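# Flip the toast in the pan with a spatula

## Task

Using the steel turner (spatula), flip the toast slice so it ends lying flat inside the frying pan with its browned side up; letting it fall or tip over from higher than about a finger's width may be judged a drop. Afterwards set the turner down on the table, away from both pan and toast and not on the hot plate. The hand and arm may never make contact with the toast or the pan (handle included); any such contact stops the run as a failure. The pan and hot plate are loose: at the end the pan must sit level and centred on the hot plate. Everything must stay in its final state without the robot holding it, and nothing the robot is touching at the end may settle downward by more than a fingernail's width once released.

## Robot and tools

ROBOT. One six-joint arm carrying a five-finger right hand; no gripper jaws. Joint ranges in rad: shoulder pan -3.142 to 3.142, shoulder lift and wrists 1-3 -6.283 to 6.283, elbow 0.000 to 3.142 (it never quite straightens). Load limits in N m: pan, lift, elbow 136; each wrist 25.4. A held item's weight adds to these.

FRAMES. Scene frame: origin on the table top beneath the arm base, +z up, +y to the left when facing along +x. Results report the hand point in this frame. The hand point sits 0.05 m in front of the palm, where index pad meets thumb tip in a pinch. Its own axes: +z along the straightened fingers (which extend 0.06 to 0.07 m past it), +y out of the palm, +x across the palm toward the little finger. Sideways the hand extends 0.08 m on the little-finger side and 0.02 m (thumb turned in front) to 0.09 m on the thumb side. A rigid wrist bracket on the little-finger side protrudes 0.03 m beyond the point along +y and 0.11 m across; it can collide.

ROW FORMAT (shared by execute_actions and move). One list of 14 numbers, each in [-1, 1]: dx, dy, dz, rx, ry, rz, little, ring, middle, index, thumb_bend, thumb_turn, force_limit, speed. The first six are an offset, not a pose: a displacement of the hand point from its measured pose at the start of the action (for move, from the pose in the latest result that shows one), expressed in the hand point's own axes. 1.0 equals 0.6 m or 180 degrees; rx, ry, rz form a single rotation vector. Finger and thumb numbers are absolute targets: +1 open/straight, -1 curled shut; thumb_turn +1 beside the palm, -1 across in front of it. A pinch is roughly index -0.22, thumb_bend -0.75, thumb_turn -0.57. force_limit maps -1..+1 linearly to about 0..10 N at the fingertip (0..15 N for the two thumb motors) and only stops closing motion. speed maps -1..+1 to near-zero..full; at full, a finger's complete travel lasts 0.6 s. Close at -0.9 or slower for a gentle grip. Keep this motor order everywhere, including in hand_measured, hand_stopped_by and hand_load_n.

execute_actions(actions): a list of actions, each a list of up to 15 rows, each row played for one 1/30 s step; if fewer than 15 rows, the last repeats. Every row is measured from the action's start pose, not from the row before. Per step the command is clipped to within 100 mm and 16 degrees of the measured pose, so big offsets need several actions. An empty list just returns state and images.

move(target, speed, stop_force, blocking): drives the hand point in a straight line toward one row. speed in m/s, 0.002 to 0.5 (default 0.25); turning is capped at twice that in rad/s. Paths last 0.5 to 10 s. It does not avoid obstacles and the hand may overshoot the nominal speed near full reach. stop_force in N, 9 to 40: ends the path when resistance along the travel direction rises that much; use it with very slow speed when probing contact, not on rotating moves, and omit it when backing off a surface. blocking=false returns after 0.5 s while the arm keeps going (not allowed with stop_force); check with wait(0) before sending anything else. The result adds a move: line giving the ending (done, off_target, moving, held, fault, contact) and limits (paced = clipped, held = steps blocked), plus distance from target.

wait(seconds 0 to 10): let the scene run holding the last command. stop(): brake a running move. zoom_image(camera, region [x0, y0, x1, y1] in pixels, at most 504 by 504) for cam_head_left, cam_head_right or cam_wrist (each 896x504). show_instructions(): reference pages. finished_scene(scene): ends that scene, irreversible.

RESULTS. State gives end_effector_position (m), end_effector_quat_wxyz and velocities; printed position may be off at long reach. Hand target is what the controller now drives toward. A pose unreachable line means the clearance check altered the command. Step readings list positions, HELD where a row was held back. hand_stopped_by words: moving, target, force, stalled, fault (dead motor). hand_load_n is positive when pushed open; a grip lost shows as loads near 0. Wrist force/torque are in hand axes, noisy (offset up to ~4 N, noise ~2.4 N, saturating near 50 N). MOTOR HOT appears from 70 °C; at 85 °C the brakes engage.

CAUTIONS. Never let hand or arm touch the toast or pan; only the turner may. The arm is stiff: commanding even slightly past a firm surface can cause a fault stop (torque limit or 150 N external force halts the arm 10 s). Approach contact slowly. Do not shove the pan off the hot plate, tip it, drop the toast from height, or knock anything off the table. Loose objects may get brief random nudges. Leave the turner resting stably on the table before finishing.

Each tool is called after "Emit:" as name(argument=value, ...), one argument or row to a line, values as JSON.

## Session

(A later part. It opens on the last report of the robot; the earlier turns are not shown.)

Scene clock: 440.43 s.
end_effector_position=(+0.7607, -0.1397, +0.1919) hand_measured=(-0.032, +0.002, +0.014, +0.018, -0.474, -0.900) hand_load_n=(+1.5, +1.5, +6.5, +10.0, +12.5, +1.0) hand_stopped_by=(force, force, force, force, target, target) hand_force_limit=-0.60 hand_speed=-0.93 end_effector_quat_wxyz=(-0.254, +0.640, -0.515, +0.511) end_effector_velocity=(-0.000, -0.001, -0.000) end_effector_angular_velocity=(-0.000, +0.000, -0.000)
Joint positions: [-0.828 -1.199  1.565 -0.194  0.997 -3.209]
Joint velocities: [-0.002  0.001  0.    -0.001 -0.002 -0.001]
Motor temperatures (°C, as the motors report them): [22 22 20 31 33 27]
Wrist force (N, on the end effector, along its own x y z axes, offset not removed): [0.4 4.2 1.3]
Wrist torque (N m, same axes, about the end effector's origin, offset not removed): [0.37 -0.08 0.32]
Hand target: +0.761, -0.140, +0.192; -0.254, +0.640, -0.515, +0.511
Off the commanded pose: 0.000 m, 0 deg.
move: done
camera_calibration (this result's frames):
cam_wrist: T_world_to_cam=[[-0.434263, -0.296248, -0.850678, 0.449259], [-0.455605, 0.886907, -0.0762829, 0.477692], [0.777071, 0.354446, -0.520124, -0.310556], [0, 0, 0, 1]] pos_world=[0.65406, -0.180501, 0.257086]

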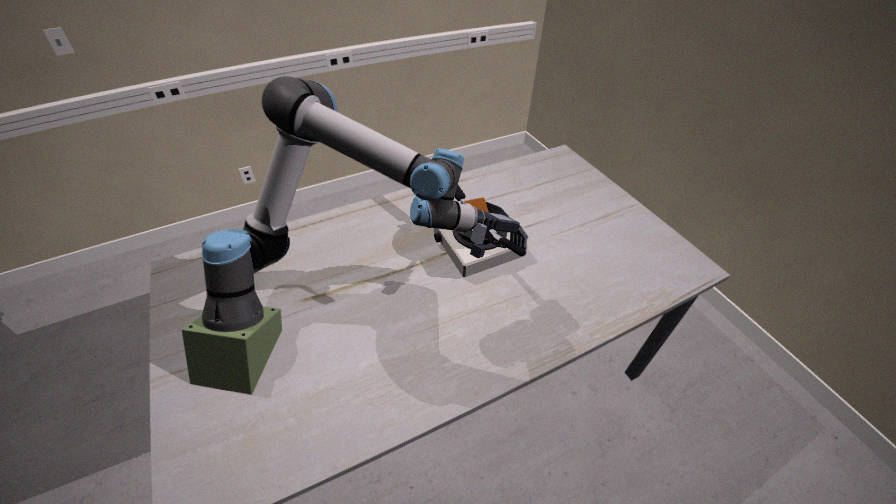

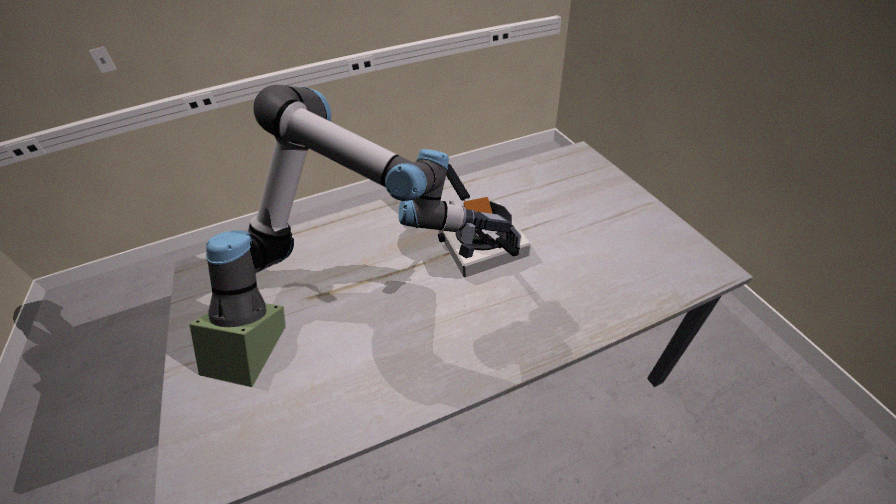

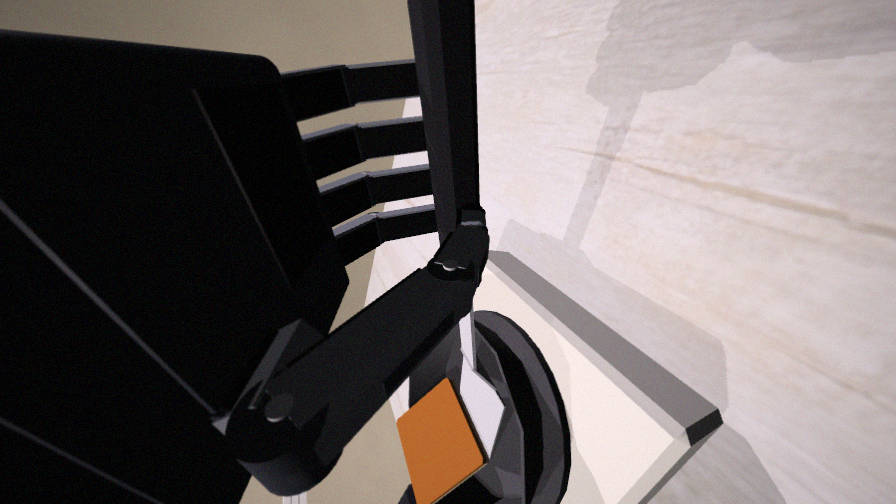

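Emit:
move(
  target=[0.0154, -0.0059, -0.0026, -0.0001, 0.0031, -0.0077, -0.45, -0.45, -0.4, -0.45, -0.48, -0.9, -0.6, -0.93],
  speed=0.01,
)

Emit:
zoom_image(
  camera="cam_wrist",
  region=[370, 334, 570, 504],
)

Emit:
zoom_image(
  camera="cam_wrist",
  region=[460, 430, 530, 490],
)

Scene clock: 450.30 s.
end_effector_position=(+0.7602, -0.1466, +0.1990) hand_measured=(-0.032, +0.002, +0.014, +0.018, -0.474, -0.900) hand_load_n=(+1.5, +1.5, +6.5, +10.0, +12.5, +1.0) hand_stopped_by=(force, force, force, force, target, target) hand_force_limit=-0.60 hand_speed=-0.93 end_effector_quat_wxyz=(-0.245, +0.644, -0.508, +0.517) end_effector_velocity=(+0.000, -0.001, +0.001) end_effector_angular_velocity=(-0.002, -0.000, -0.000)
Joint positions: [-0.838 -1.201  1.556 -0.183  0.997 -3.235]
Joint velocities: [-0.001  0.    -0.002  0.002 -0.    -0.002]
Motor temperatures (°C, as the motors report them): [22 22 20 31 33 27]
Wrist force (N, on the end effector, along its own x y z axes, offset not removed): [2.1 3.6 -1.2]
Wrist torque (N m, same axes, about the end effector's origin, offset not removed): [0.48 -0.27 0.34]
Hand target: +0.760, -0.147, +0.199; -0.245, +0.644, -0.508, +0.517
Off the commanded pose: 0.000 m, 0 deg.
move: done
camera_calibration (this result's frames):
cam_wrist: T_world_to_cam=[[-0.43579, -0.318034, -0.841987, 0.449281], [-0.455777, 0.884655, -0.0982527, 0.488285], [0.776115, 0.340941, -0.530476, -0.303225], [0, 0, 0, 1]] pos_world=[0.653679, -0.185695, 0.265411]

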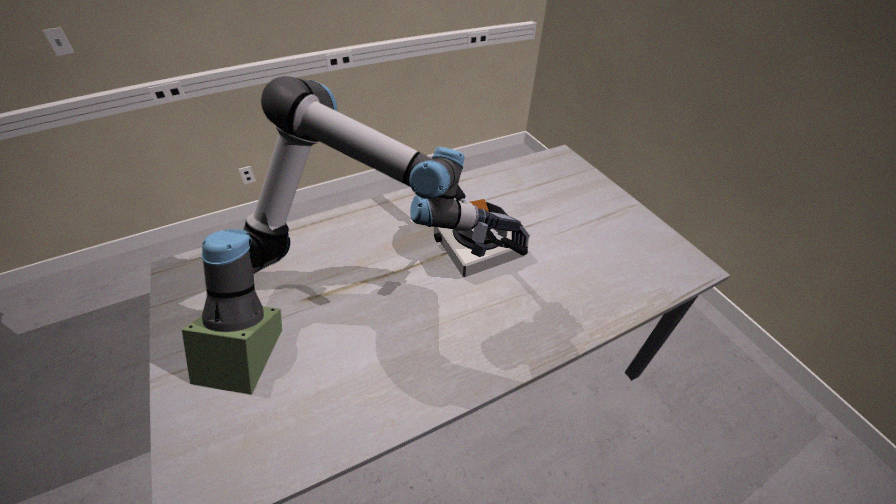

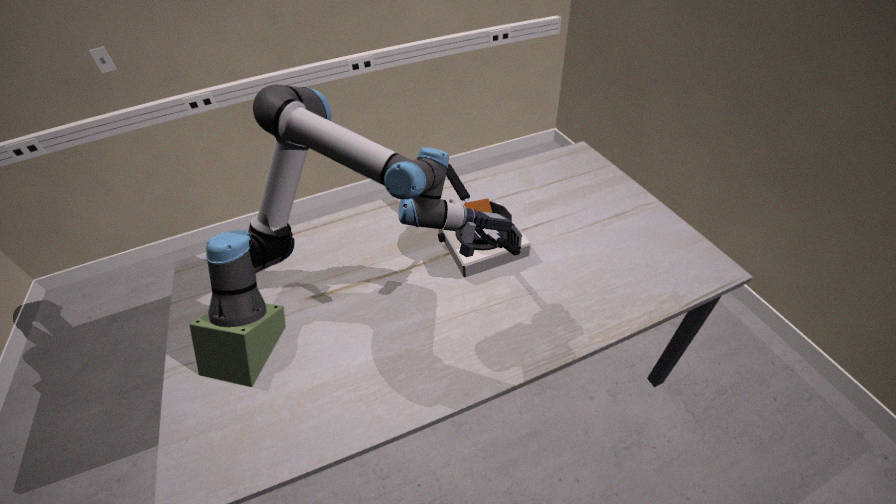

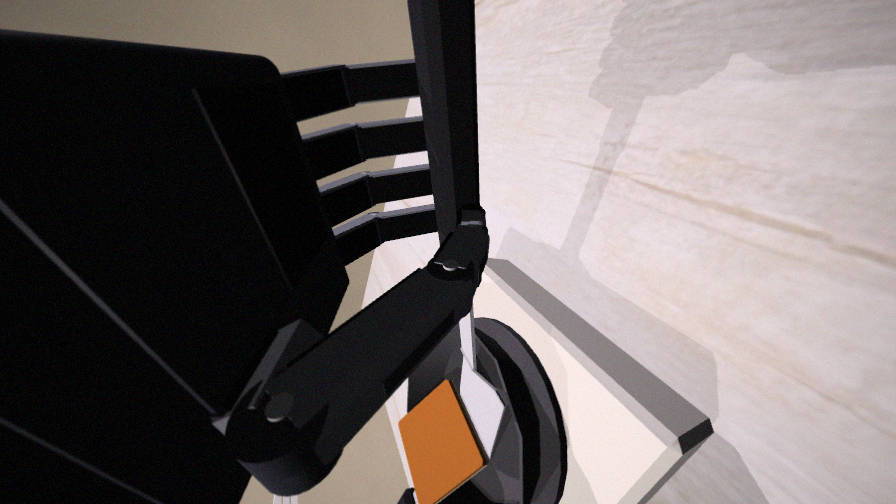

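Region (370, 334, 570, 504) of cam_wrist's 896x504 image, scaled by 2.520, with more detail than that image has; it fills the top 428 rows of this view, and the rest is white.

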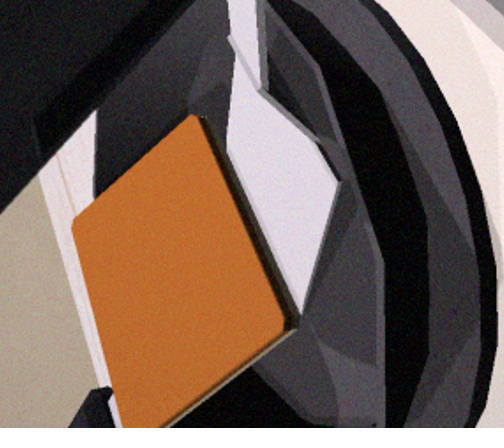

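Region (460, 430, 530, 490) of cam_wrist's 896x504 image, scaled by 7.200, with more detail than that image has; it fills the top 432 rows of this view, and the rest is white.

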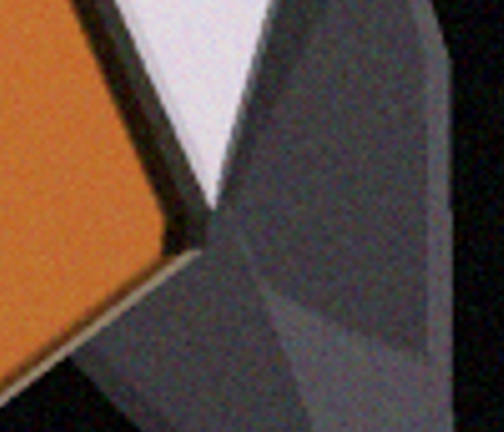

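Emit:
execute_actions(
  actions=[],
)

Emit:
zoom_image(
  camera="cam_wrist",
  region=[435, 370, 515, 480],
)

Emit:
zoom_image(
  camera="cam_head_right",
  region=[440, 170, 540, 250],
)

Scene clock: 453.93 s.
end_effector_position=(+0.7602, -0.1467, +0.1991) hand_measured=(-0.032, +0.002, +0.014, +0.018, -0.474, -0.900) hand_load_n=(+1.5, +1.5, +6.5, +10.0, +12.5, +1.0) hand_stopped_by=(force, force, force, force, target, target) hand_force_limit=-0.60 hand_speed=-0.93 end_effector_quat_wxyz=(-0.245, +0.644, -0.508, +0.517) end_effector_velocity=(-0.000, +0.000, -0.000) end_effector_angular_velocity=(+0.000, +0.000, -0.000)
Joint positions: [-0.838 -1.201  1.556 -0.183  0.997 -3.235]
Joint velocities: [ 0.001  0.     0.    -0.001  0.001  0.   ]
Motor temperatures (°C, as the motors report them): [22 22 20 31 33 27]
Wrist force (N, on the end effector, along its own x y z axes, offset not removed): [1.4 4.7 -2.7]
Wrist torque (N m, same axes, about the end effector's origin, offset not removed): [0.83 -0.07 0.35]
Hand target: +0.760, -0.147, +0.199; -0.245, +0.644, -0.508, +0.517
Off the commanded pose: 0.000 m, 0 deg.
camera_calibration (this result's frames):
cam_wrist: T_world_to_cam=[[-0.435811, -0.318278, -0.841883, 0.449283], [-0.455781, 0.884626, -0.0984967, 0.488404], [0.776101, 0.340788, -0.530595, -0.303141], [0, 0, 0, 1]] pos_world=[0.653676, -0.185751, 0.265505]

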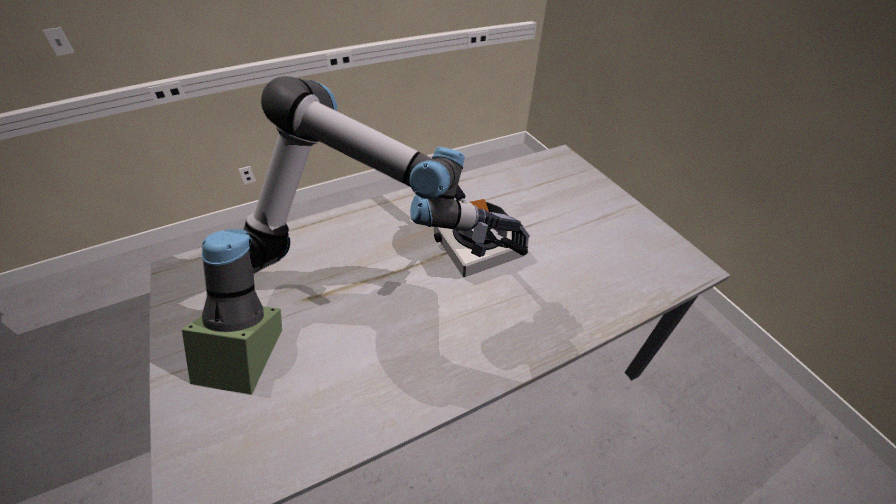

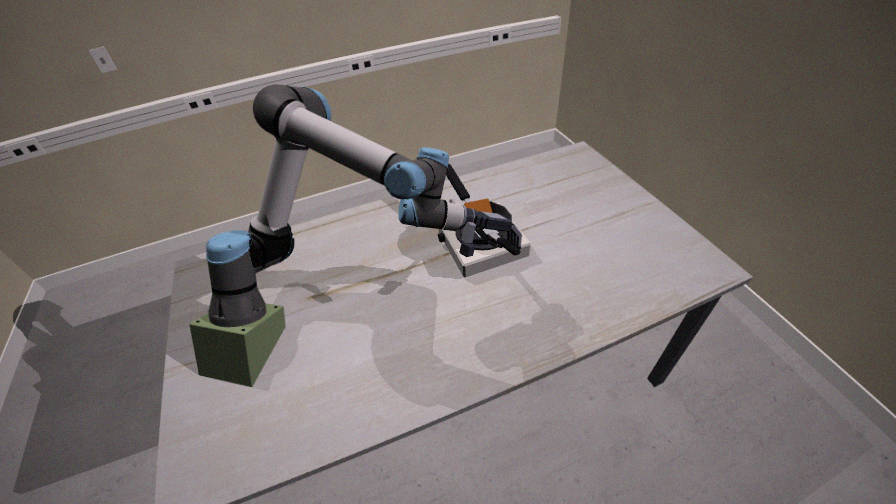

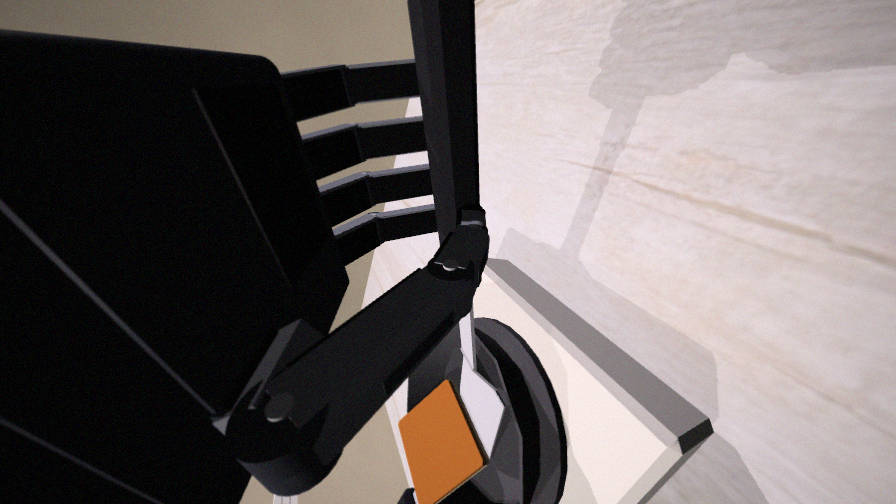

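Region (435, 370, 515, 480) of cam_wrist's 896x504 image, scaled by 4.582, with more detail than that image has; it fills the left 367 columns of this view, and the rest is white.

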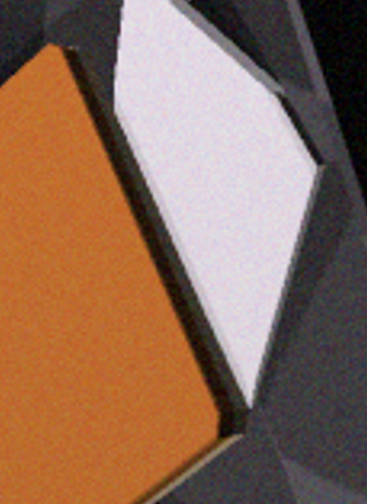

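Region (440, 170, 540, 250) of cam_head_right's 896x504 image, scaled by 5.040, with more detail than that image has; it fills the top 403 rows of this view, and the rest is white.

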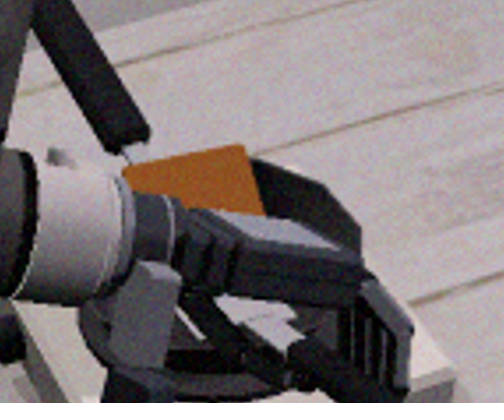

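Emit:
move(
  target=[-0.0058, 0.0161, 0.0066, 0.0002, -0.0052, 0.0129, -0.45, -0.45, -0.4, -0.45, -0.48, -0.9, -0.6, -0.93],
  speed=0.015,
)

Emit:
zoom_image(
  camera="cam_wrist",
  region=[435, 370, 515, 480],
)

Emit:
zoom_image(
  camera="cam_wrist",
  region=[370, 334, 570, 504],
)

Scene clock: 476.47 s.
end_effector_position=(+0.7602, -0.1479, +0.1883) hand_measured=(-0.032, +0.002, +0.014, +0.018, -0.474, -0.900) hand_load_n=(+1.5, +1.5, +6.5, +10.0, +12.5, +1.0) hand_stopped_by=(force, force, force, force, target, target) hand_force_limit=-0.60 hand_speed=-0.93 end_effector_quat_wxyz=(-0.260, +0.637, -0.519, +0.507) end_effector_velocity=(-0.001, -0.001, -0.002) end_effector_angular_velocity=(+0.006, +0.001, -0.001)
Joint positions: [-0.84  -1.183  1.562 -0.206  0.979 -3.196]
Joint velocities: [-0.001  0.002  0.001 -0.002 -0.002  0.004]
Motor temperatures (°C, as the motors report them): [22 22 20 31 33 27]
Wrist force (N, on the end effector, along its own x y z axes, offset not removed): [1.7 4.8 0.4]
Wrist torque (N m, same axes, about the end effector's origin, offset not removed): [0.57 -0.21 0.35]
Hand target: +0.760, -0.148, +0.188; -0.260, +0.637, -0.519, +0.507
Off the commanded pose: 0.000 m, 0 deg.
move: done
camera_calibration (this result's frames):
cam_wrist: T_world_to_cam=[[-0.433164, -0.281654, -0.856178, 0.445856], [-0.455554, 0.88807, -0.0616676, 0.481758], [0.777714, 0.363323, -0.512988, -0.309655], [0, 0, 0, 1]] pos_world=[0.653418, -0.189753, 0.252591]

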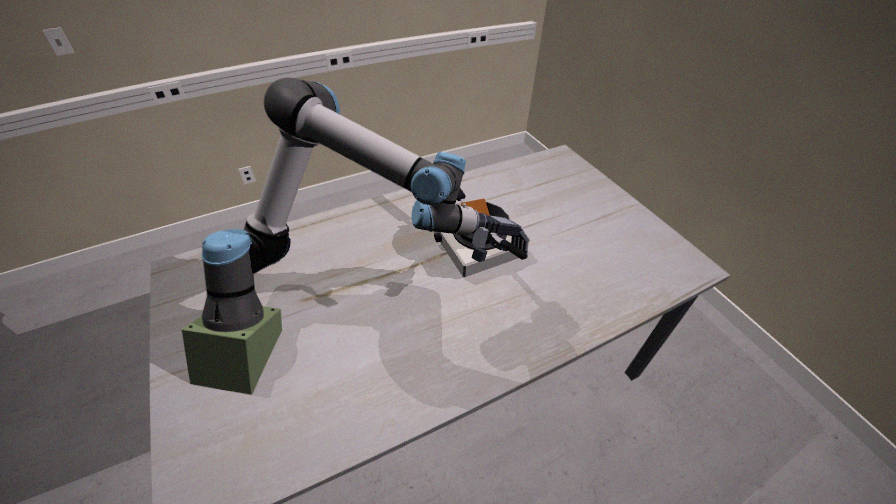

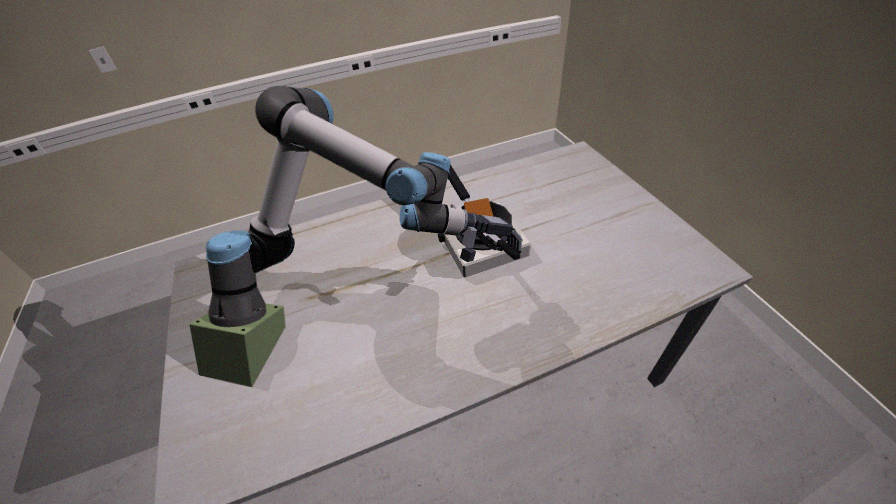

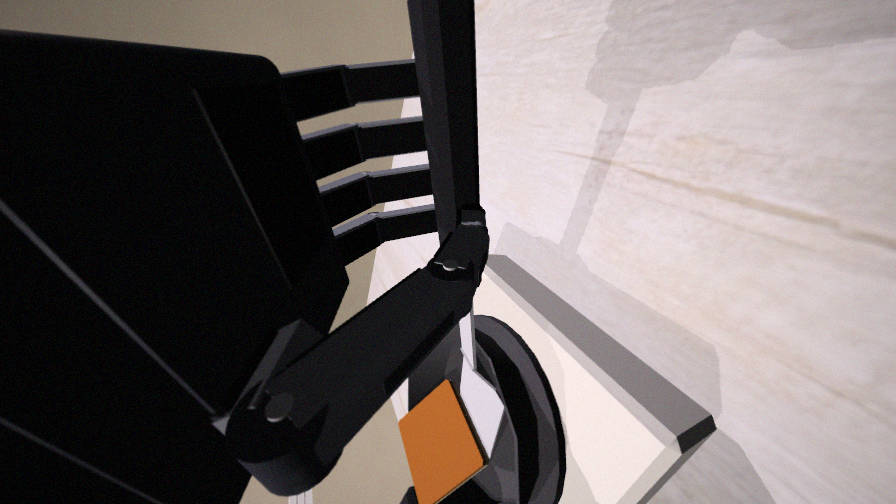

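Region (435, 370, 515, 480) of cam_wrist's 896x504 image, scaled by 4.582, with more detail than that image has; it fills the left 367 columns of this view, and the rest is white.

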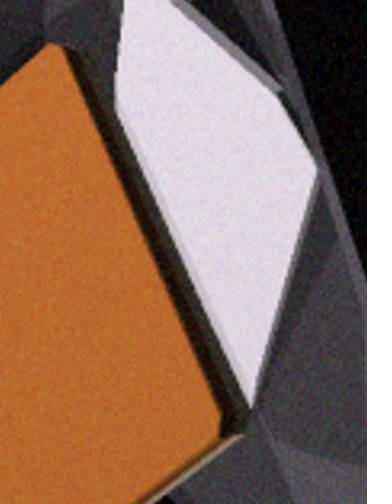

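Region (370, 334, 570, 504) of cam_wrist's 896x504 image, scaled by 2.520, with more detail than that image has; it fills the top 428 rows of this view, and the rest is white.

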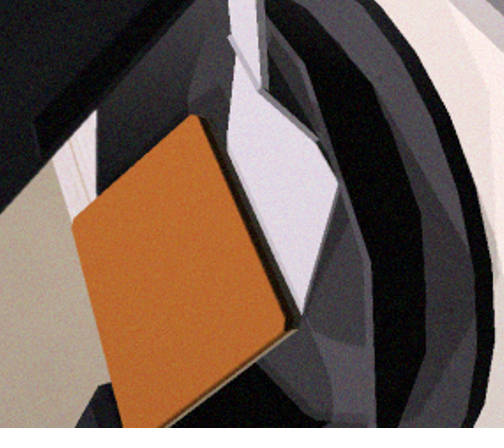

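Emit:
move(
  target=[0.0093, 0.0035, 0.0013, 0, 0, 0, -0.45, -0.45, -0.4, -0.45, -0.48, -0.9, -0.6, -0.93],
  speed=0.005,
)

Emit:
zoom_image(
  camera="cam_wrist",
  region=[435, 370, 515, 480],
)

Emit:
zoom_image(
  camera="cam_wrist",
  region=[370, 334, 570, 504],
)

Scene clock: 489.87 s.
end_effector_position=(+0.7598, -0.1538, +0.1883) hand_measured=(-0.032, +0.002, +0.014, +0.018, -0.474, -0.900) hand_load_n=(+1.0, +1.0, +6.5, +10.5, +11.5, +1.5) hand_stopped_by=(force, force, force, force, target, target) hand_force_limit=-0.60 hand_speed=-0.93 end_effector_quat_wxyz=(-0.260, +0.637, -0.519, +0.507) end_effector_velocity=(+0.000, -0.002, +0.000) end_effector_angular_velocity=(+0.001, -0.001, -0.001)
Joint positions: [-0.849 -1.176  1.558 -0.208  0.971 -3.197]
Joint velocities: [-0.002  0.002 -0.001 -0.002 -0.001  0.002]
Motor temperatures (°C, as the motors report them): [22 22 20 31 33 27]
Wrist force (N, on the end effector, along its own x y z axes, offset not removed): [-1.1 3.3 0.3]
Wrist torque (N m, same axes, about the end effector's origin, offset not removed): [0.48 0.02 0.29]
Hand target: +0.760, -0.154, +0.188; -0.260, +0.637, -0.519, +0.507
Off the commanded pose: 0.000 m, 0 deg.
move: done
camera_calibration (this result's frames):
cam_wrist: T_world_to_cam=[[-0.433164, -0.281648, -0.856179, 0.444034], [-0.455562, 0.888066, -0.0616556, 0.486835], [0.777709, 0.363336, -0.512987, -0.307169], [0, 0, 0, 1]] pos_world=[0.653011, -0.195675, 0.252615]

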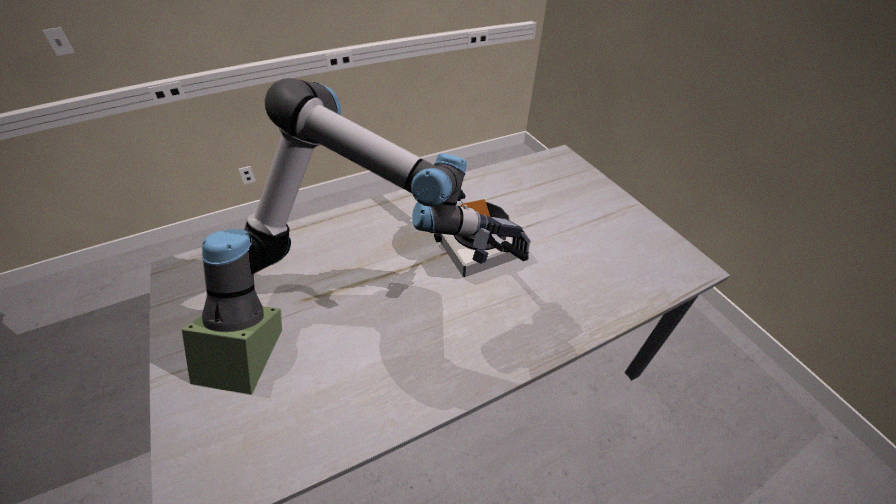

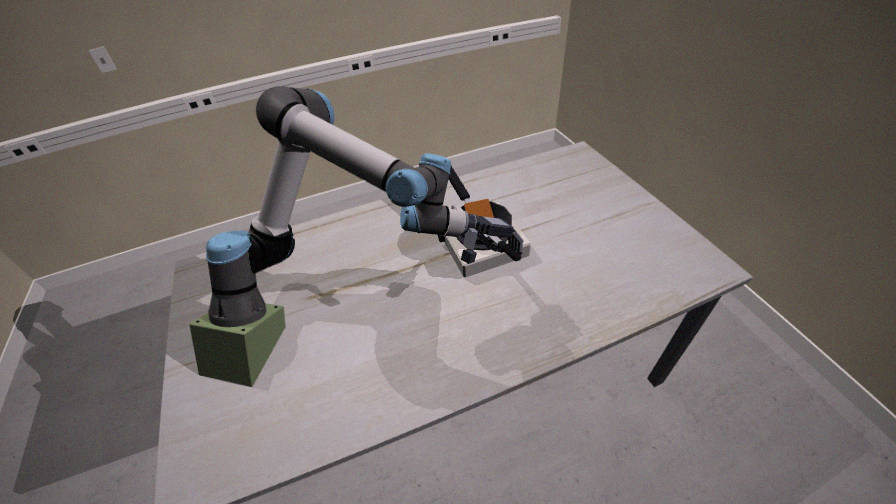

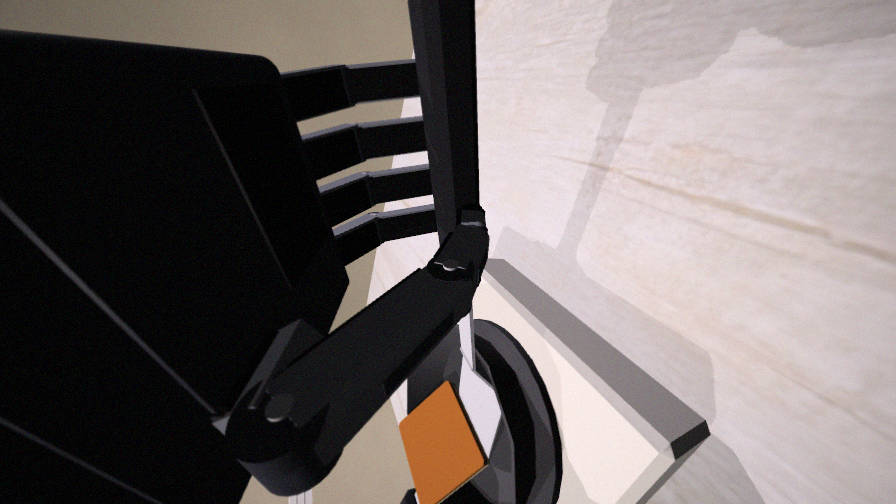

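Region (435, 370, 515, 480) of cam_wrist's 896x504 image, scaled by 4.582, with more detail than that image has; it fills the left 367 columns of this view, and the rest is white.

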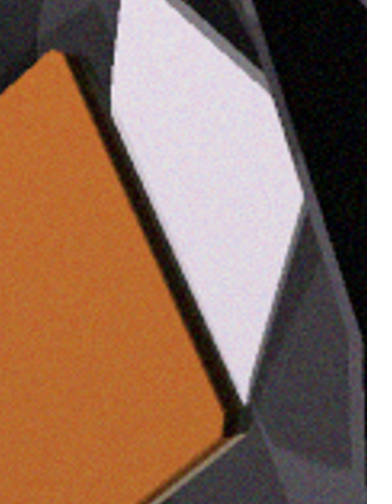

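Region (370, 334, 570, 504) of cam_wrist's 896x504 image, scaled by 2.520, with more detail than that image has; it fills the top 428 rows of this view, and the rest is white.

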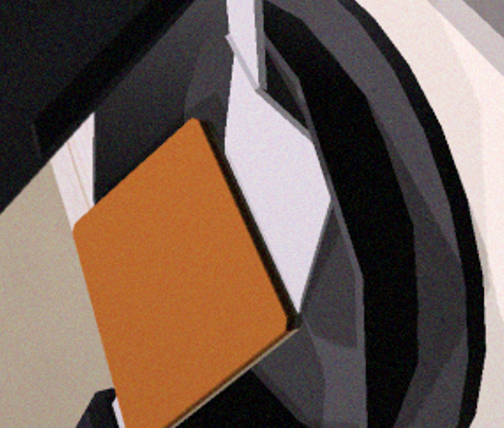

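Emit:
move(
  target=[-0.0015, -0.0002, 0.0108, 0, 0, 0, -0.45, -0.45, -0.4, -0.45, -0.48, -0.9, -0.6, -0.93],
  speed=0.015,
)

Emit:
zoom_image(
  camera="cam_wrist",
  region=[435, 370, 515, 480],
)

Emit:
zoom_image(
  camera="cam_wrist",
  region=[370, 334, 570, 504],
)

Scene clock: 532.87 s.
end_effector_position=(+0.7656, -0.1542, +0.1859) hand_measured=(-0.032, +0.002, +0.014, +0.018, -0.474, -0.900) hand_load_n=(+1.5, +1.5, +6.5, +10.0, +12.5, +1.0) hand_stopped_by=(force, force, force, force, target, target) hand_force_limit=-0.60 hand_speed=-0.93 end_effector_quat_wxyz=(-0.260, +0.637, -0.519, +0.507) end_effector_velocity=(+0.002, -0.000, -0.000) end_effector_angular_velocity=(+0.000, -0.000, +0.000)
Joint positions: [-0.84  -1.163  1.541 -0.205  0.979 -3.196]
Joint velocities: [ 0.003  0.004 -0.007  0.002  0.003  0.001]
Motor temperatures (°C, as the motors report them): [22 22 20 31 33 27]
Wrist force (N, on the end effector, along its own x y z axes, offset not removed): [0.5 2.3 -0.1]
Wrist torque (N m, same axes, about the end effector's origin, offset not removed): [0.30 -0.02 0.24]
Hand target: +0.766, -0.154, +0.186; -0.260, +0.637, -0.519, +0.507
Off the commanded pose: 0.000 m, 0 deg.
move: done
camera_calibration (this result's frames):
cam_wrist: T_world_to_cam=[[-0.433148, -0.281643, -0.856189, 0.444368], [-0.455557, 0.888068, -0.0616619, 0.489688], [0.777721, 0.363335, -0.512969, -0.312834], [0, 0, 0, 1]] pos_world=[0.658855, -0.19606, 0.250184]

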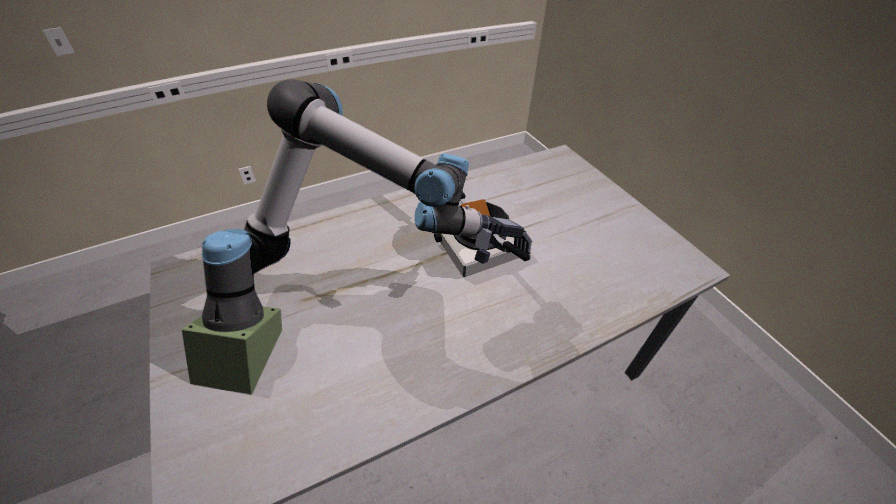

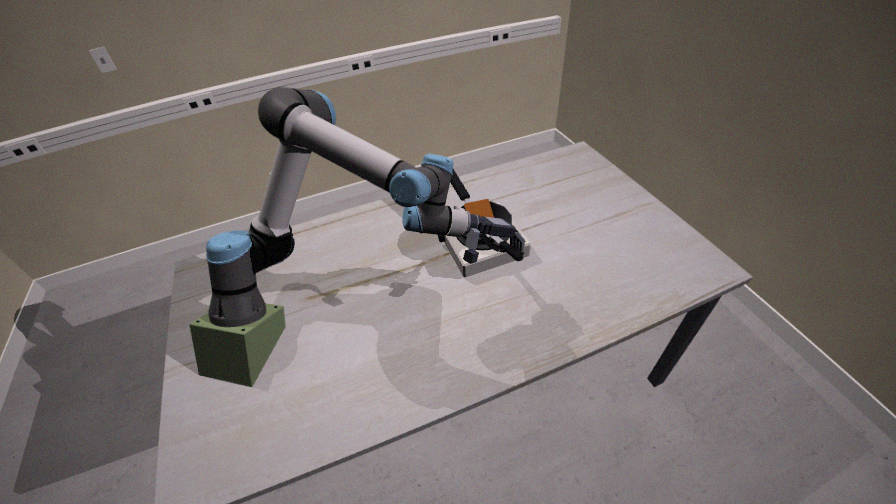

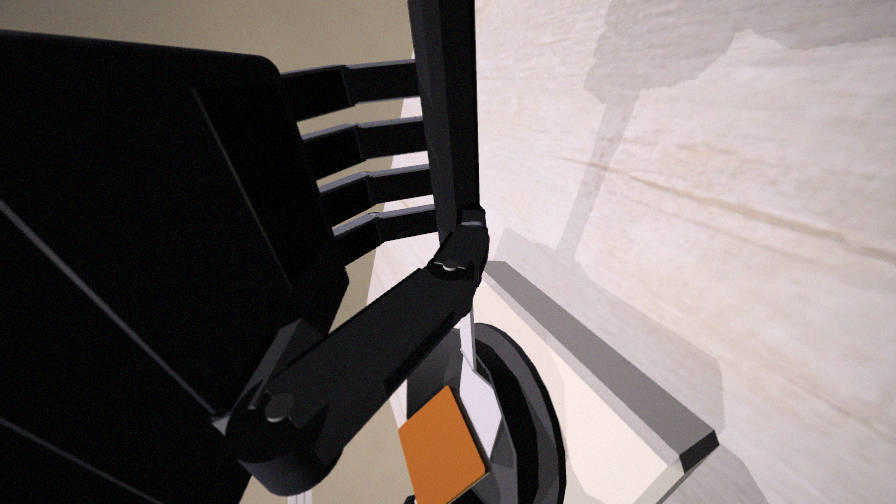

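Region (435, 370, 515, 480) of cam_wrist's 896x504 image, scaled by 4.582, with more detail than that image has; it fills the left 367 columns of this view, and the rest is white.

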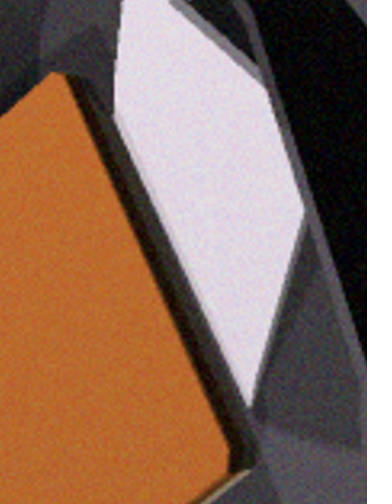

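Region (370, 334, 570, 504) of cam_wrist's 896x504 image, scaled by 2.520, with more detail than that image has; it fills the top 428 rows of this view, and the rest is white.

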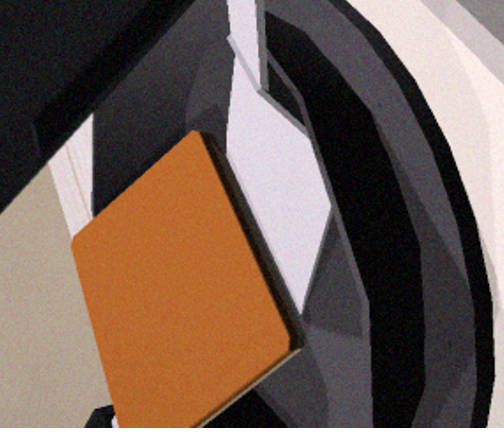

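Emit:
move(
  target=[-0.0174, 0.0282, 0.0117, 0.0003, -0.0104, 0.0258, -0.45, -0.45, -0.4, -0.45, -0.48, -0.9, -0.6, -0.93],
  speed=0.025,
)

Emit:
zoom_image(
  camera="cam_wrist",
  region=[435, 370, 515, 480],
)

Emit:
zoom_image(
  camera="cam_wrist",
  region=[370, 334, 570, 504],
)

Scene clock: 543.27 s.
end_effector_position=(+0.7659, -0.1514, +0.1651) hand_measured=(-0.032, +0.002, +0.014, +0.018, -0.474, -0.900) hand_load_n=(+1.5, +1.5, +6.5, +9.5, +12.5, +1.0) hand_stopped_by=(force, force, force, force, target, target) hand_force_limit=-0.60 hand_speed=-0.93 end_effector_quat_wxyz=(-0.289, +0.624, -0.539, +0.486) end_effector_velocity=(+0.000, +0.000, -0.002) end_effector_angular_velocity=(+0.005, -0.001, +0.001)
Joint positions: [-0.837 -1.132  1.553 -0.249  0.95  -3.114]
Joint velocities: [ 0.001  0.003  0.002 -0.006 -0.002  0.005]
Motor temperatures (°C, as the motors report them): [22 22 20 31 33 27]
Wrist force (N, on the end effector, along its own x y z axes, offset not removed): [1.6 -0.1 -2.0]
Wrist torque (N m, same axes, about the end effector's origin, offset not removed): [0.26 -0.11 0.43]
Hand target: +0.766, -0.151, +0.165; -0.289, +0.624, -0.540, +0.486
Off the commanded pose: 0.000 m, 0 deg.
move: done
camera_calibration (this result's frames):
cam_wrist: T_world_to_cam=[[-0.427996, -0.206514, -0.87987, 0.438844], [-0.455355, 0.890221, 0.0125548, 0.474029], [0.780686, 0.406027, -0.475048, -0.326735], [0, 0, 0, 1]] pos_world=[0.658752, -0.1987, 0.224959]

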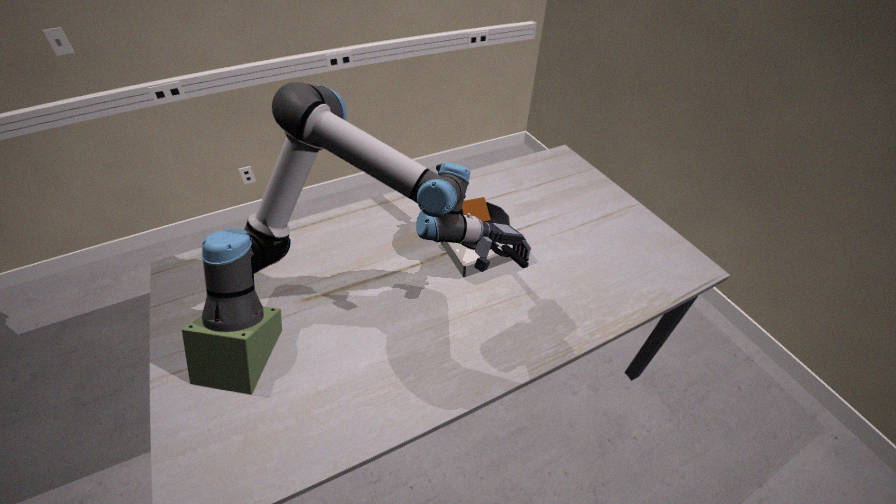

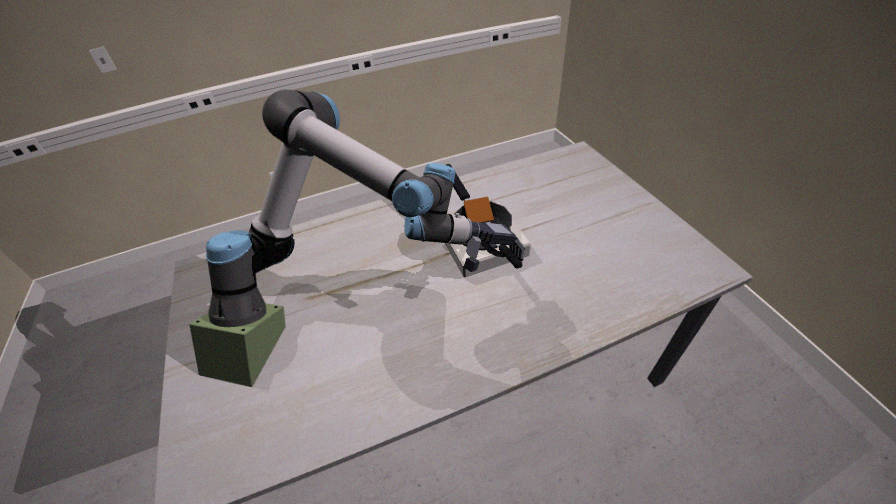

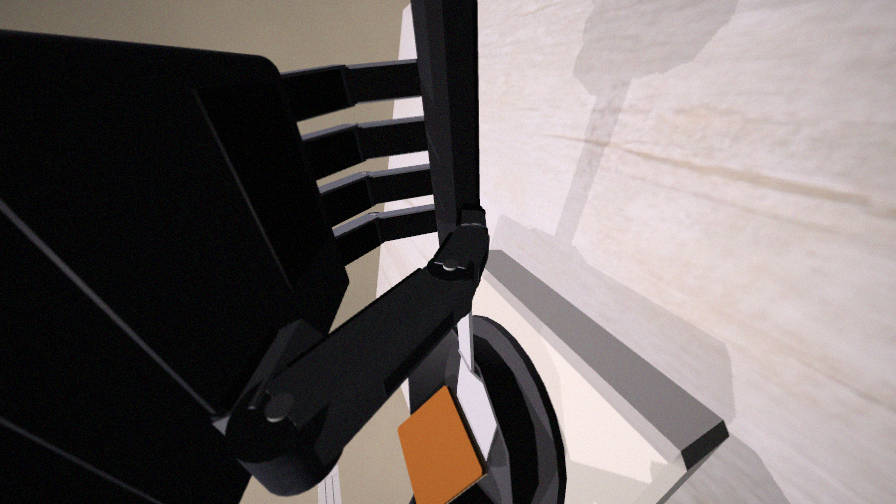

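Region (435, 370, 515, 480) of cam_wrist's 896x504 image, scaled by 4.582, with more detail than that image has; it fills the left 367 columns of this view, and the rest is white.

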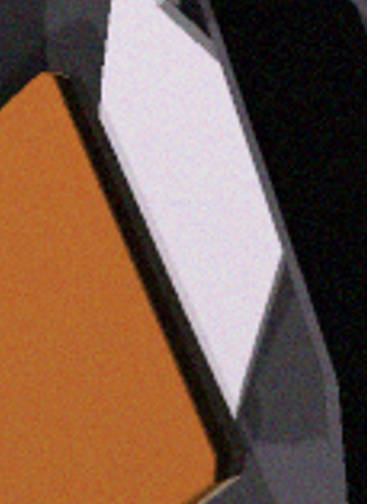

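Region (370, 334, 570, 504) of cam_wrist's 896x504 image, scaled by 2.520, with more detail than that image has; it fills the top 428 rows of this view, and the rest is white.

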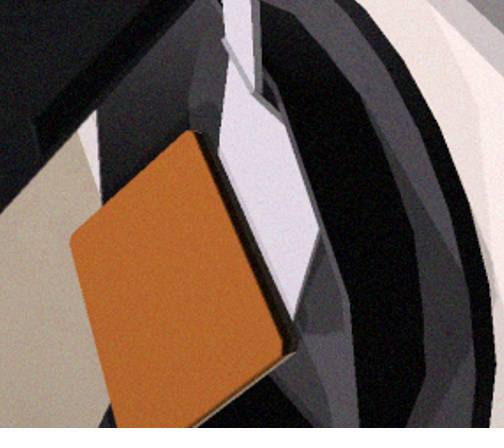

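Emit:
move(
  target=[-0.0318, -0.0093, -0.0033, 0, 0, 0, -0.45, -0.45, -0.4, -0.45, -0.48, -0.9, -0.6, -0.93],
  speed=0.02,
)

Emit:
zoom_image(
  camera="cam_wrist",
  region=[435, 370, 515, 480],
)

Emit:
zoom_image(
  camera="cam_wrist",
  region=[370, 334, 570, 504],
)

Scene clock: 548.50 s.
end_effector_position=(+0.7673, -0.1317, +0.1652) hand_measured=(-0.032, +0.002, +0.014, +0.018, -0.474, -0.900) hand_load_n=(+1.5, +1.5, +6.5, +10.0, +13.0, +1.0) hand_stopped_by=(force, force, force, force, target, target) hand_force_limit=-0.60 hand_speed=-0.93 end_effector_quat_wxyz=(-0.289, +0.624, -0.539, +0.486) end_effector_velocity=(+0.000, +0.002, +0.000) end_effector_angular_velocity=(+0.001, +0.000, -0.002)
Joint positions: [-0.81  -1.156  1.566 -0.242  0.977 -3.109]
Joint velocities: [ 0.002 -0.003  0.     0.003  0.003  0.002]
Motor temperatures (°C, as the motors report them): [22 22 20 31 33 27]
Wrist force (N, on the end effector, along its own x y z axes, offset not removed): [-0.4 2.4 -0.7]
Wrist torque (N m, same axes, about the end effector's origin, offset not removed): [0.32 0.15 0.26]
Hand target: +0.767, -0.132, +0.165; -0.289, +0.624, -0.539, +0.486
Off the commanded pose: 0.000 m, 0 deg.
move: done
camera_calibration (this result's frames):
cam_wrist: T_world_to_cam=[[-0.427983, -0.206491, -0.879882, 0.443538], [-0.455365, 0.890216, 0.0125773, 0.457097], [0.780688, 0.40605, -0.475026, -0.335836], [0, 0, 0, 1]] pos_world=[0.660156, -0.178962, 0.224981]

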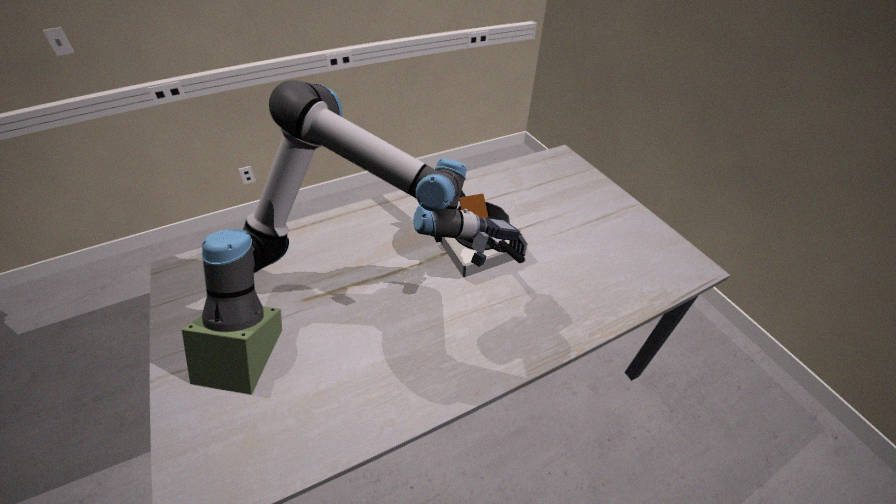

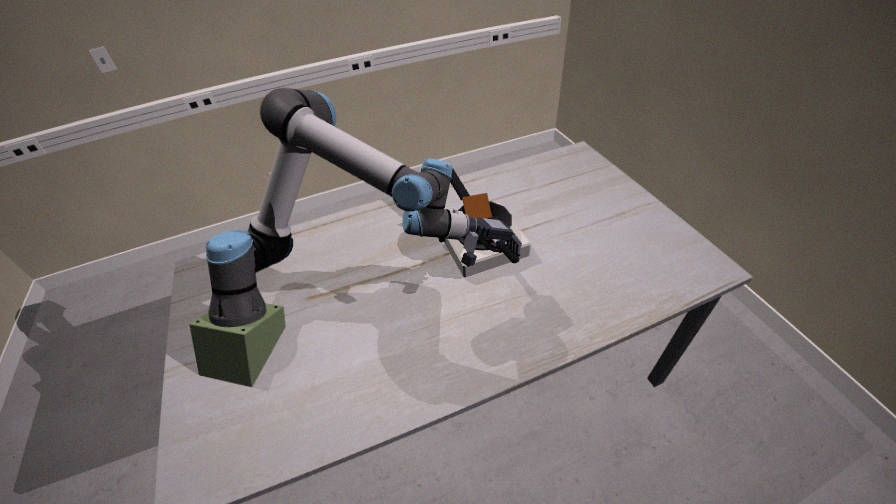

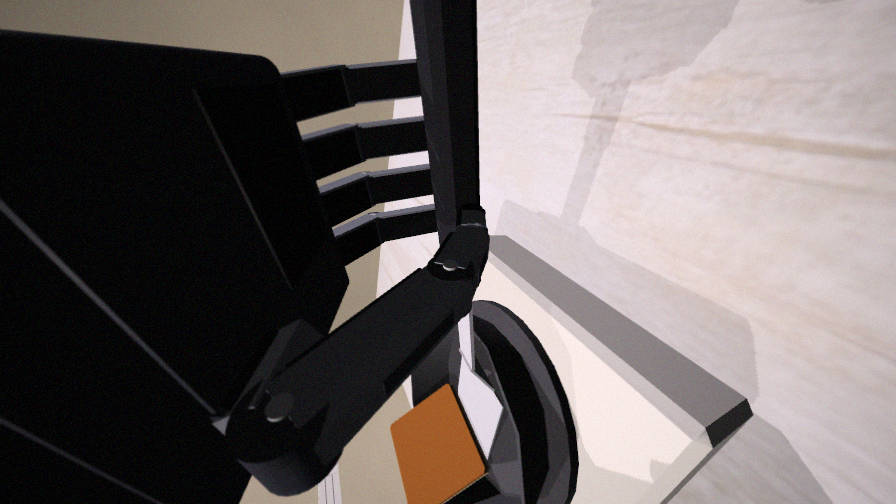

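Region (435, 370, 515, 480) of cam_wrist's 896x504 image, scaled by 4.582, with more detail than that image has; it fills the left 367 columns of this view, and the rest is white.

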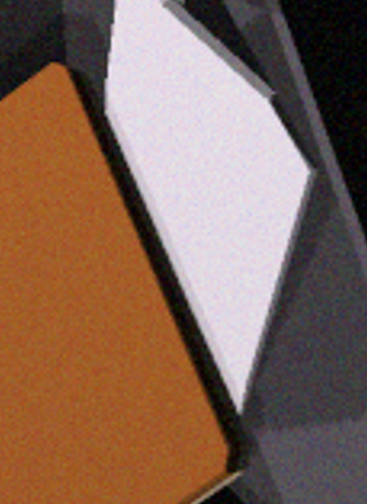

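Region (370, 334, 570, 504) of cam_wrist's 896x504 image, scaled by 2.520, with more detail than that image has; it fills the top 428 rows of this view, and the rest is white.

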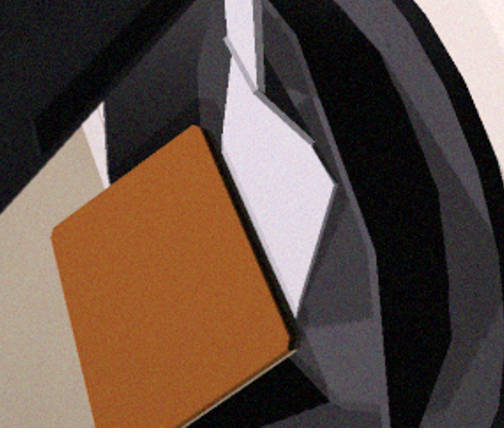

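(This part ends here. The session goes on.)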